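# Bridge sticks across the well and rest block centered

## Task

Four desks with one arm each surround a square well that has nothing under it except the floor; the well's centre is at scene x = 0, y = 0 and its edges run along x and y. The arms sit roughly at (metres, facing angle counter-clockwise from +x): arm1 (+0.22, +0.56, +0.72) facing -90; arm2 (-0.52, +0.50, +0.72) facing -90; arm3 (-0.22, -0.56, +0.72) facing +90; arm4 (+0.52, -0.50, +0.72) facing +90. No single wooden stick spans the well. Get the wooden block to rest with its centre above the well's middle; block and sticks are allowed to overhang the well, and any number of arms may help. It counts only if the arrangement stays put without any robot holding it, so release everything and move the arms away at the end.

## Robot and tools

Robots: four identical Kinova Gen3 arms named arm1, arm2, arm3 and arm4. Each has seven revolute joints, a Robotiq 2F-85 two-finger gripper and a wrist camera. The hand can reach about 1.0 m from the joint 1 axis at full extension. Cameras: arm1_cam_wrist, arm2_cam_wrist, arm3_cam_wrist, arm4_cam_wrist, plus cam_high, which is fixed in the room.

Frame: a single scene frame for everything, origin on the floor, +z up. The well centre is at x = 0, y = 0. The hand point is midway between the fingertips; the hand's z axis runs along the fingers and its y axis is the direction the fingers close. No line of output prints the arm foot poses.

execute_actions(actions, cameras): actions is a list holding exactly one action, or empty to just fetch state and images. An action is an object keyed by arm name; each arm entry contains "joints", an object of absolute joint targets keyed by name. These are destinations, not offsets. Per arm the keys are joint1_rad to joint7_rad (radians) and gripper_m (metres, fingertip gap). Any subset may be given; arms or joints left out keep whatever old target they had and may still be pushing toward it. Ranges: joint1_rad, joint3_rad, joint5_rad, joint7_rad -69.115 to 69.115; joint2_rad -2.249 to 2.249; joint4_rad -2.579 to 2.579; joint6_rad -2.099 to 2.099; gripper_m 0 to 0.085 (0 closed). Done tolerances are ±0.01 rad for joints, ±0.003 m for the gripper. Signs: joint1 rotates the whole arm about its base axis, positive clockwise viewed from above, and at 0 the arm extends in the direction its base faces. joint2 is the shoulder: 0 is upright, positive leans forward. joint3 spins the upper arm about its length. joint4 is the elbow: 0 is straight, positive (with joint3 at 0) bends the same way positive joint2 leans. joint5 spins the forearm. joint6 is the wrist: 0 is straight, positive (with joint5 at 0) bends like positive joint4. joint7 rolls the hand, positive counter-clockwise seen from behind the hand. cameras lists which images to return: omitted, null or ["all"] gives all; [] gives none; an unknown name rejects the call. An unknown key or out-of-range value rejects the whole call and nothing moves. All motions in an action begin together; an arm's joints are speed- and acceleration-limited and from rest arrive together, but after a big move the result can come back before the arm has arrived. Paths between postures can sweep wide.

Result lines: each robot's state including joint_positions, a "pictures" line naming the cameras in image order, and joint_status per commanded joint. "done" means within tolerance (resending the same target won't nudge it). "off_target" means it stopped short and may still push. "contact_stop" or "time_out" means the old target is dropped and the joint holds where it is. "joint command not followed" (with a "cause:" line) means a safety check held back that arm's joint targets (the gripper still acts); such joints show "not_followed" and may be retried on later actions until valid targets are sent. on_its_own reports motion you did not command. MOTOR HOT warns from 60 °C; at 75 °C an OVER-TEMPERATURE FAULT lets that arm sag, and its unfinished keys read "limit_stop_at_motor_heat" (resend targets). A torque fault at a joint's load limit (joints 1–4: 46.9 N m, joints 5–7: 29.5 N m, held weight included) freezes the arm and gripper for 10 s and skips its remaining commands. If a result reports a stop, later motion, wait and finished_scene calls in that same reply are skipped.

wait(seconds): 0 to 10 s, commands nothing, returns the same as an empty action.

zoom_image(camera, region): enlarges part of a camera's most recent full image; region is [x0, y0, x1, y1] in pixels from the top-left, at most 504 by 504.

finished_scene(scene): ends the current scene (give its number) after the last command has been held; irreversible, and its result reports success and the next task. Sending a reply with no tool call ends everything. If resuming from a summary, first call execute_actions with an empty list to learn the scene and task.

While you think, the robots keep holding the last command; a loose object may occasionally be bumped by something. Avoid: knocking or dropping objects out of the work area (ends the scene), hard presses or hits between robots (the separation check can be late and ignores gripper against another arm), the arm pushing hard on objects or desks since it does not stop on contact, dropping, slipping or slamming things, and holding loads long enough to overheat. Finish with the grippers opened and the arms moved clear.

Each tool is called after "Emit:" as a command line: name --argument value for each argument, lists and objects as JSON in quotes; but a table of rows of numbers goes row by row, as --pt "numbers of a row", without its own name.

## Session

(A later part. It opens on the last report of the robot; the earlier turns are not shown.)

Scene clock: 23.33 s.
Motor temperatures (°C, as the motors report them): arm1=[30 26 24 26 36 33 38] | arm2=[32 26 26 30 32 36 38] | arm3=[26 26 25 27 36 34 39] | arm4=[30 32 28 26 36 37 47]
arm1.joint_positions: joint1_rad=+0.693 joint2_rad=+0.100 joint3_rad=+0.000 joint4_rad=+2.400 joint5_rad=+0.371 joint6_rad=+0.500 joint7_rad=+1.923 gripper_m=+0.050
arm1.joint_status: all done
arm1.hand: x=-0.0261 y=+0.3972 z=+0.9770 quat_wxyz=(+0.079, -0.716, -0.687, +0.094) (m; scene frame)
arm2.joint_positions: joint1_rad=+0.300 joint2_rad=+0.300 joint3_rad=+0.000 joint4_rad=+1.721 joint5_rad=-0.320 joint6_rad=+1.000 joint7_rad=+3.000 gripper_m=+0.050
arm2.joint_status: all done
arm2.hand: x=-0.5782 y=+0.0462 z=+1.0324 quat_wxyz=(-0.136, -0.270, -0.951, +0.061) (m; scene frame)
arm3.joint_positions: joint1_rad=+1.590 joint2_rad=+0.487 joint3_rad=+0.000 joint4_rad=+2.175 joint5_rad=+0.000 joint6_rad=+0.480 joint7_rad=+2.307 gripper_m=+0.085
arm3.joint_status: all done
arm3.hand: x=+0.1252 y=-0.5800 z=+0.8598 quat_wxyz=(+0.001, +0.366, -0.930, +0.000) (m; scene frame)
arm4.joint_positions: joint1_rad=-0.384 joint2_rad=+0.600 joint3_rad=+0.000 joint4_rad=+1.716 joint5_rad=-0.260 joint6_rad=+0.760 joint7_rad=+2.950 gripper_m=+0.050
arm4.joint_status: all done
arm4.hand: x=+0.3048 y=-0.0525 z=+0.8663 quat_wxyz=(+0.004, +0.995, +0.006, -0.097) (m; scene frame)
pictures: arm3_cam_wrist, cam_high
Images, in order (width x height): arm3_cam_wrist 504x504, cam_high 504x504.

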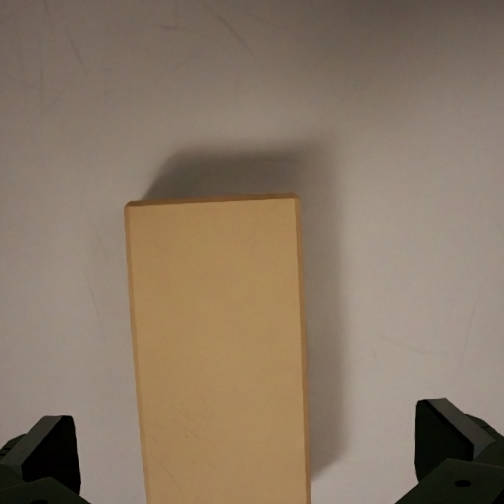

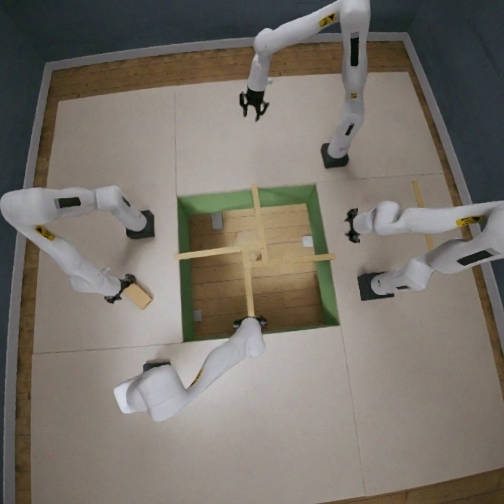

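Emit:
execute_actions --actions '[{"arm4":{"joints":{"joint1_rad":0.1,"joint2_rad":0.3,"joint6_rad":1.0}},"arm1":{"joints":{"joint2_rad":-0.25}},"arm3":{"joints":{"joint1_rad":1.602,"joint2_rad":0.805,"joint4_rad":2.188,"joint6_rad":0.149,"joint7_rad":2.32}}}]' --cameras '["arm3_cam_wrist"]'

Emit:
execute_actions --actions '[{"arm3":{"joints":{"gripper_m":0.0}}}]' --cameras '[]'

Emit:
execute_actions --actions '[{"arm3":{"joints":{"joint2_rad":0.45,"joint6_rad":0.5}},"arm4":{"joints":{"joint1_rad":0.45}}}]' --cameras '[]'

Emit:
execute_actions --actions '[{"arm3":{"joints":{"joint1_rad":0.363,"joint2_rad":0.939,"joint4_rad":1.226,"joint6_rad":0.977,"joint7_rad":1.901}}}]' --cameras '[]'

Emit:
execute_actions --actions '[{"arm3":{"joints":{"joint2_rad":0.99,"joint4_rad":1.239,"joint6_rad":0.912}}}]' --cameras '["cam_high","arm3_cam_wrist"]'

Scene clock: 25.57 s.
Motor temperatures (°C, as the motors report them): arm1=[30 26 24 26 36 33 38] | arm2=[32 26 26 30 32 36 38] | arm3=[26 26 25 27 36 34 39] | arm4=[30 32 28 26 36 37 47]
arm1.joint_positions: joint1_rad=+0.693 joint2_rad=-0.250 joint3_rad=+0.000 joint4_rad=+2.400 joint5_rad=+0.371 joint6_rad=+0.500 joint7_rad=+1.923 gripper_m=+0.050
arm1.joint_status: all done
arm1.hand: x=-0.0448 y=+0.3752 z=+1.0821 quat_wxyz=(+0.061, -0.705, -0.655, +0.265) (m; scene frame)
arm2.joint_positions: joint1_rad=+0.300 joint2_rad=+0.300 joint3_rad=+0.000 joint4_rad=+1.721 joint5_rad=-0.320 joint6_rad=+1.000 joint7_rad=+3.000 gripper_m=+0.050
arm2.joint_status: not commanded
arm2.hand: x=-0.5782 y=+0.0462 z=+1.0324 quat_wxyz=(-0.136, -0.270, -0.951, +0.061) (m; scene frame)
arm3.joint_positions: joint1_rad=+1.602 joint2_rad=+0.805 joint3_rad=+0.000 joint4_rad=+2.188 joint5_rad=+0.000 joint6_rad=+0.149 joint7_rad=+2.320 gripper_m=+0.085
arm3.joint_status: all done
arm3.hand: x=+0.1327 y=-0.5842 z=+0.7476 quat_wxyz=(+0.001, +0.367, -0.930, +0.000) (m; scene frame)
arm4.joint_positions: joint1_rad=+0.100 joint2_rad=+0.300 joint3_rad=+0.000 joint4_rad=+1.716 joint5_rad=-0.260 joint6_rad=+1.000 joint7_rad=+2.950 gripper_m=+0.050
arm4.joint_status: all done
arm4.hand: x=+0.5203 y=-0.0430 z=+1.0035 quat_wxyz=(-0.049, +0.971, -0.205, -0.113) (m; scene frame)
pictures: arm3_cam_wrist
Images, in order (width x height): arm3_cam_wrist 504x504.

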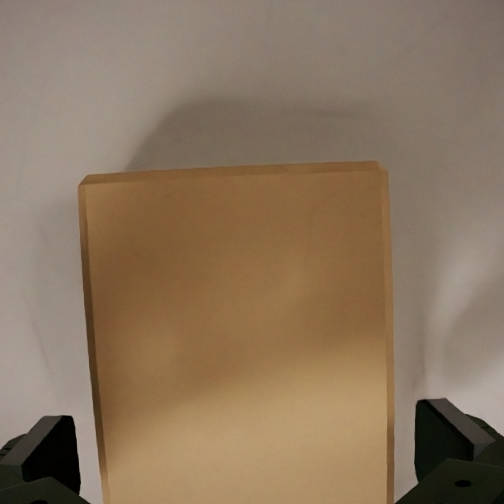

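Scene clock: 26.67 s.
Motor temperatures (°C, as the motors report them): arm1=[30 26 24 26 36 33 38] | arm2=[32 26 26 30 32 36 38] | arm3=[26 26 25 27 36 34 39] | arm4=[30 32 28 26 36 37 47]
arm1.joint_positions: joint1_rad=+0.693 joint2_rad=-0.250 joint3_rad=+0.000 joint4_rad=+2.400 joint5_rad=+0.371 joint6_rad=+0.500 joint7_rad=+1.923 gripper_m=+0.050
arm1.joint_status: not commanded
arm1.hand: x=-0.0448 y=+0.3752 z=+1.0821 quat_wxyz=(+0.061, -0.705, -0.655, +0.265) (m; scene frame)
arm2.joint_positions: joint1_rad=+0.300 joint2_rad=+0.300 joint3_rad=+0.000 joint4_rad=+1.721 joint5_rad=-0.320 joint6_rad=+1.000 joint7_rad=+3.000 gripper_m=+0.050
arm2.joint_status: not commanded
arm2.hand: x=-0.5782 y=+0.0462 z=+1.0324 quat_wxyz=(-0.136, -0.270, -0.951, +0.061) (m; scene frame)
arm3.joint_positions: joint1_rad=+1.602 joint2_rad=+0.802 joint3_rad=+0.000 joint4_rad=+2.189 joint5_rad=+0.000 joint6_rad=+0.151 joint7_rad=+2.320 gripper_m=+0.067
arm3.joint_status: gripper_m off_target (ended at +0.067, target +0.000)
arm3.hand: x=+0.1328 y=-0.5842 z=+0.7487 quat_wxyz=(+0.000, +0.367, -0.930, +0.000) (m; scene frame)
arm4.joint_positions: joint1_rad=+0.100 joint2_rad=+0.300 joint3_rad=+0.000 joint4_rad=+1.716 joint5_rad=-0.260 joint6_rad=+1.000 joint7_rad=+2.950 gripper_m=+0.050
arm4.joint_status: not commanded
arm4.hand: x=+0.5204 y=-0.0430 z=+1.0035 quat_wxyz=(-0.049, +0.971, -0.205, -0.113) (m; scene frame)
pictures: none
No camera images: the call's "cameras" was empty. Leave "cameras" out to get every camera's image.

Scene clock: 28.30 s.
Motor temperatures (°C, as the motors report them): arm1=[30 26 24 26 36 33 38] | arm2=[32 26 26 30 32 36 38] | arm3=[26 26 25 27 36 34 39] | arm4=[30 32 28 26 36 37 47]
arm1.joint_positions: joint1_rad=+0.693 joint2_rad=-0.250 joint3_rad=+0.000 joint4_rad=+2.400 joint5_rad=+0.371 joint6_rad=+0.500 joint7_rad=+1.923 gripper_m=+0.050
arm1.joint_status: not commanded
arm1.hand: x=-0.0448 y=+0.3752 z=+1.0821 quat_wxyz=(+0.061, -0.705, -0.655, +0.265) (m; scene frame)
arm2.joint_positions: joint1_rad=+0.300 joint2_rad=+0.300 joint3_rad=+0.000 joint4_rad=+1.721 joint5_rad=-0.320 joint6_rad=+1.000 joint7_rad=+3.000 gripper_m=+0.050
arm2.joint_status: not commanded
arm2.hand: x=-0.5782 y=+0.0462 z=+1.0324 quat_wxyz=(-0.136, -0.270, -0.951, +0.061) (m; scene frame)
arm3.joint_positions: joint1_rad=+1.602 joint2_rad=+0.451 joint3_rad=+0.000 joint4_rad=+2.188 joint5_rad=+0.000 joint6_rad=+0.500 joint7_rad=+2.320 gripper_m=+0.067
arm3.joint_status: all done
arm3.hand: x=+0.1184 y=-0.5842 z=+0.8699 quat_wxyz=(+0.000, +0.367, -0.930, +0.000) (m; scene frame)
arm4.joint_positions: joint1_rad=+0.450 joint2_rad=+0.300 joint3_rad=+0.000 joint4_rad=+1.716 joint5_rad=-0.260 joint6_rad=+1.000 joint7_rad=+2.950 gripper_m=+0.050
arm4.joint_status: all done
arm4.hand: x=+0.6755 y=-0.0708 z=+1.0043 quat_wxyz=(-0.069, +0.921, -0.371, -0.100) (m; scene frame)
pictures: none
No camera images: the call's "cameras" was empty. Leave "cameras" out to get every camera's image.

Scene clock: 30.93 s.
Motor temperatures (°C, as the motors report them): arm1=[30 26 24 26 36 33 38] | arm2=[32 26 26 30 32 36 38] | arm3=[26 26 25 27 36 34 39] | arm4=[30 32 28 26 36 37 47]
arm1.joint_positions: joint1_rad=+0.693 joint2_rad=-0.250 joint3_rad=+0.000 joint4_rad=+2.400 joint5_rad=+0.371 joint6_rad=+0.500 joint7_rad=+1.923 gripper_m=+0.050
arm1.joint_status: not commanded
arm1.hand: x=-0.0448 y=+0.3752 z=+1.0821 quat_wxyz=(+0.061, -0.705, -0.655, +0.265) (m; scene frame)
arm2.joint_positions: joint1_rad=+0.300 joint2_rad=+0.300 joint3_rad=+0.000 joint4_rad=+1.721 joint5_rad=-0.320 joint6_rad=+1.000 joint7_rad=+3.000 gripper_m=+0.050
arm2.joint_status: not commanded
arm2.hand: x=-0.5782 y=+0.0462 z=+1.0324 quat_wxyz=(-0.136, -0.270, -0.951, +0.061) (m; scene frame)
arm3.joint_positions: joint1_rad=+0.363 joint2_rad=+0.941 joint3_rad=+0.000 joint4_rad=+1.227 joint5_rad=+0.000 joint6_rad=+0.977 joint7_rad=+1.901 gripper_m=+0.067
arm3.joint_status: all done
arm3.hand: x=+0.0007 y=-0.0013 z=+0.8381 quat_wxyz=(+0.002, +0.707, -0.707, +0.000) (m; scene frame)
arm4.joint_positions: joint1_rad=+0.450 joint2_rad=+0.300 joint3_rad=+0.000 joint4_rad=+1.716 joint5_rad=-0.260 joint6_rad=+1.000 joint7_rad=+2.950 gripper_m=+0.050
arm4.joint_status: not commanded
arm4.hand: x=+0.6756 y=-0.0708 z=+1.0043 quat_wxyz=(-0.069, +0.921, -0.371, -0.100) (m; scene frame)
pictures: none
No camera images: the call's "cameras" was empty. Leave "cameras" out to get every camera's image.

Scene clock: 31.77 s.
Motor temperatures (°C, as the motors report them): arm1=[30 26 24 26 36 33 38] | arm2=[32 26 26 30 32 36 38] | arm3=[26 26 25 27 36 34 39] | arm4=[30 32 28 26 36 37 47]
arm1.joint_positions: joint1_rad=+0.693 joint2_rad=-0.250 joint3_rad=+0.000 joint4_rad=+2.400 joint5_rad=+0.371 joint6_rad=+0.500 joint7_rad=+1.923 gripper_m=+0.050
arm1.joint_status: not commanded
arm1.hand: x=-0.0448 y=+0.3752 z=+1.0821 quat_wxyz=(+0.061, -0.705, -0.655, +0.265) (m; scene frame)
arm2.joint_positions: joint1_rad=+0.300 joint2_rad=+0.300 joint3_rad=+0.000 joint4_rad=+1.721 joint5_rad=-0.320 joint6_rad=+1.000 joint7_rad=+3.000 gripper_m=+0.050
arm2.joint_status: not commanded
arm2.hand: x=-0.5782 y=+0.0462 z=+1.0324 quat_wxyz=(-0.136, -0.270, -0.951, +0.061) (m; scene frame)
arm3.joint_positions: joint1_rad=+0.363 joint2_rad=+0.992 joint3_rad=+0.000 joint4_rad=+1.240 joint5_rad=+0.000 joint6_rad=+0.912 joint7_rad=+1.901 gripper_m=+0.067
arm3.joint_status: all done
arm3.hand: x=+0.0008 y=-0.0006 z=+0.8042 quat_wxyz=(+0.001, +0.707, -0.707, +0.000) (m; scene frame)
arm4.joint_positions: joint1_rad=+0.450 joint2_rad=+0.300 joint3_rad=+0.000 joint4_rad=+1.716 joint5_rad=-0.260 joint6_rad=+1.000 joint7_rad=+2.950 gripper_m=+0.050
arm4.joint_status: not commanded
arm4.hand: x=+0.6756 y=-0.0708 z=+1.0043 quat_wxyz=(-0.069, +0.921, -0.371, -0.100) (m; scene frame)
pictures: arm3_cam_wrist, cam_high
Images, in order (width x height): arm3_cam_wrist 504x504, cam_high 504x504.

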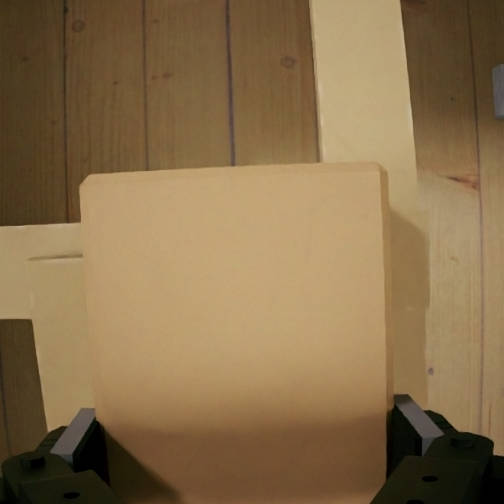

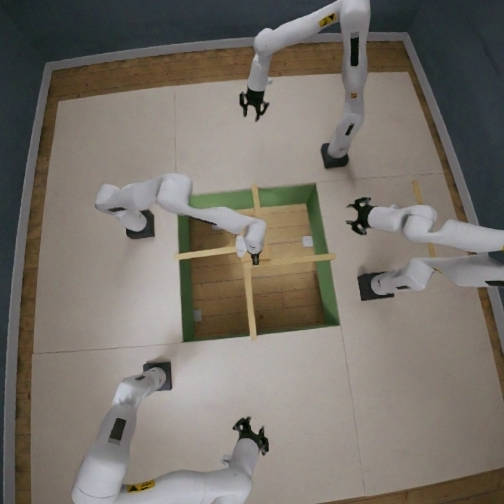

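Emit:
execute_actions --actions '[{"arm3":{"joints":{"joint2_rad":1.001,"joint6_rad":0.9}}}]' --cameras '[]'

Emit:
execute_actions --actions '[{"arm3":{"joints":{"gripper_m":0.085}}}]' --cameras '[]'

Emit:
execute_actions --actions '[{"arm3":{"joints":{"joint2_rad":0.3,"joint4_rad":1.4,"joint6_rad":1.44}}}]' --cameras '["cam_high"]'

Scene clock: 32.50 s.
Motor temperatures (°C, as the motors report them): arm1=[30 26 24 26 36 33 38] | arm2=[32 26 26 30 32 36 38] | arm3=[26 26 25 27 36 34 39] | arm4=[30 32 28 26 36 37 47]
arm1.joint_positions: joint1_rad=+0.693 joint2_rad=-0.250 joint3_rad=+0.000 joint4_rad=+2.400 joint5_rad=+0.371 joint6_rad=+0.500 joint7_rad=+1.923 gripper_m=+0.050
arm1.joint_status: not commanded
arm1.hand: x=-0.0448 y=+0.3752 z=+1.0821 quat_wxyz=(+0.061, -0.705, -0.655, +0.265) (m; scene frame)
arm2.joint_positions: joint1_rad=+0.300 joint2_rad=+0.300 joint3_rad=+0.000 joint4_rad=+1.721 joint5_rad=-0.320 joint6_rad=+1.000 joint7_rad=+3.000 gripper_m=+0.050
arm2.joint_status: not commanded
arm2.hand: x=-0.5782 y=+0.0462 z=+1.0324 quat_wxyz=(-0.136, -0.270, -0.951, +0.061) (m; scene frame)
arm3.joint_positions: joint1_rad=+0.363 joint2_rad=+1.000 joint3_rad=+0.000 joint4_rad=+1.239 joint5_rad=+0.000 joint6_rad=+0.901 joint7_rad=+1.901 gripper_m=+0.067
arm3.joint_status: all done
arm3.hand: x=+0.0011 y=+0.0007 z=+0.7992 quat_wxyz=(+0.000, +0.707, -0.707, -0.001) (m; scene frame)
arm4.joint_positions: joint1_rad=+0.450 joint2_rad=+0.300 joint3_rad=+0.000 joint4_rad=+1.716 joint5_rad=-0.260 joint6_rad=+1.000 joint7_rad=+2.950 gripper_m=+0.050
arm4.joint_status: not commanded
arm4.hand: x=+0.6756 y=-0.0708 z=+1.0043 quat_wxyz=(-0.069, +0.921, -0.371, -0.100) (m; scene frame)
pictures: none
No camera images: the call's "cameras" was empty. Leave "cameras" out to get every camera's image.

Scene clock: 33.73 s.
Motor temperatures (°C, as the motors report them): arm1=[30 26 24 26 36 33 38] | arm2=[32 26 26 30 32 36 38] | arm3=[26 26 25 27 36 34 39] | arm4=[30 32 28 26 36 37 47]
arm1.joint_positions: joint1_rad=+0.693 joint2_rad=-0.250 joint3_rad=+0.000 joint4_rad=+2.400 joint5_rad=+0.371 joint6_rad=+0.500 joint7_rad=+1.923 gripper_m=+0.050
arm1.joint_status: not commanded
arm1.hand: x=-0.0448 y=+0.3752 z=+1.0821 quat_wxyz=(+0.061, -0.705, -0.655, +0.265) (m; scene frame)
arm2.joint_positions: joint1_rad=+0.300 joint2_rad=+0.300 joint3_rad=+0.000 joint4_rad=+1.721 joint5_rad=-0.320 joint6_rad=+1.000 joint7_rad=+3.000 gripper_m=+0.050
arm2.joint_status: not commanded
arm2.hand: x=-0.5782 y=+0.0462 z=+1.0324 quat_wxyz=(-0.136, -0.270, -0.951, +0.061) (m; scene frame)
arm3.joint_positions: joint1_rad=+0.363 joint2_rad=+1.001 joint3_rad=+0.000 joint4_rad=+1.239 joint5_rad=+0.000 joint6_rad=+0.900 joint7_rad=+1.901 gripper_m=+0.085
arm3.joint_status: all done
arm3.hand: x=+0.0013 y=+0.0009 z=+0.7988 quat_wxyz=(+0.000, +0.707, -0.707, -0.001) (m; scene frame)
arm4.joint_positions: joint1_rad=+0.450 joint2_rad=+0.300 joint3_rad=+0.000 joint4_rad=+1.716 joint5_rad=-0.260 joint6_rad=+1.000 joint7_rad=+2.950 gripper_m=+0.050
arm4.joint_status: not commanded
arm4.hand: x=+0.6756 y=-0.0708 z=+1.0043 quat_wxyz=(-0.069, +0.921, -0.371, -0.100) (m; scene frame)
pictures: none
No camera images: the call's "cameras" was empty. Leave "cameras" out to get every camera's image.

Scene clock: 35.83 s.
Motor temperatures (°C, as the motors report them): arm1=[30 26 24 26 36 33 38] | arm2=[32 26 26 30 32 36 38] | arm3=[26 26 25 27 36 34 39] | arm4=[30 32 28 26 36 37 47]
arm1.joint_positions: joint1_rad=+0.693 joint2_rad=-0.250 joint3_rad=+0.000 joint4_rad=+2.400 joint5_rad=+0.371 joint6_rad=+0.500 joint7_rad=+1.923 gripper_m=+0.050
arm1.joint_status: not commanded
arm1.hand: x=-0.0448 y=+0.3752 z=+1.0821 quat_wxyz=(+0.061, -0.705, -0.655, +0.265) (m; scene frame)
arm2.joint_positions: joint1_rad=+0.300 joint2_rad=+0.300 joint3_rad=+0.000 joint4_rad=+1.721 joint5_rad=-0.320 joint6_rad=+1.000 joint7_rad=+3.000 gripper_m=+0.050
arm2.joint_status: not commanded
arm2.hand: x=-0.5782 y=+0.0462 z=+1.0324 quat_wxyz=(-0.136, -0.270, -0.951, +0.061) (m; scene frame)
arm3.joint_positions: joint1_rad=+0.363 joint2_rad=+0.300 joint3_rad=+0.000 joint4_rad=+1.400 joint5_rad=+0.000 joint6_rad=+1.440 joint7_rad=+1.901 gripper_m=+0.085
arm3.joint_status: all done
arm3.hand: x=-0.0517 y=-0.1549 z=+1.1284 quat_wxyz=(+0.000, +0.707, -0.707, -0.001) (m; scene frame)
arm4.joint_positions: joint1_rad=+0.450 joint2_rad=+0.300 joint3_rad=+0.000 joint4_rad=+1.716 joint5_rad=-0.260 joint6_rad=+1.000 joint7_rad=+2.950 gripper_m=+0.050
arm4.joint_status: not commanded
arm4.hand: x=+0.6756 y=-0.0708 z=+1.0043 quat_wxyz=(-0.069, +0.921, -0.371, -0.100) (m; scene frame)
pictures: cam_high
Images, in order (width x height): cam_high 504x504.

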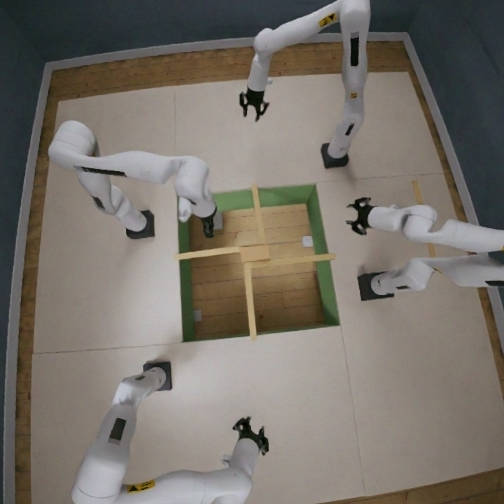

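Emit:
finished_scene --scene 2

The scene is finished: the task was done.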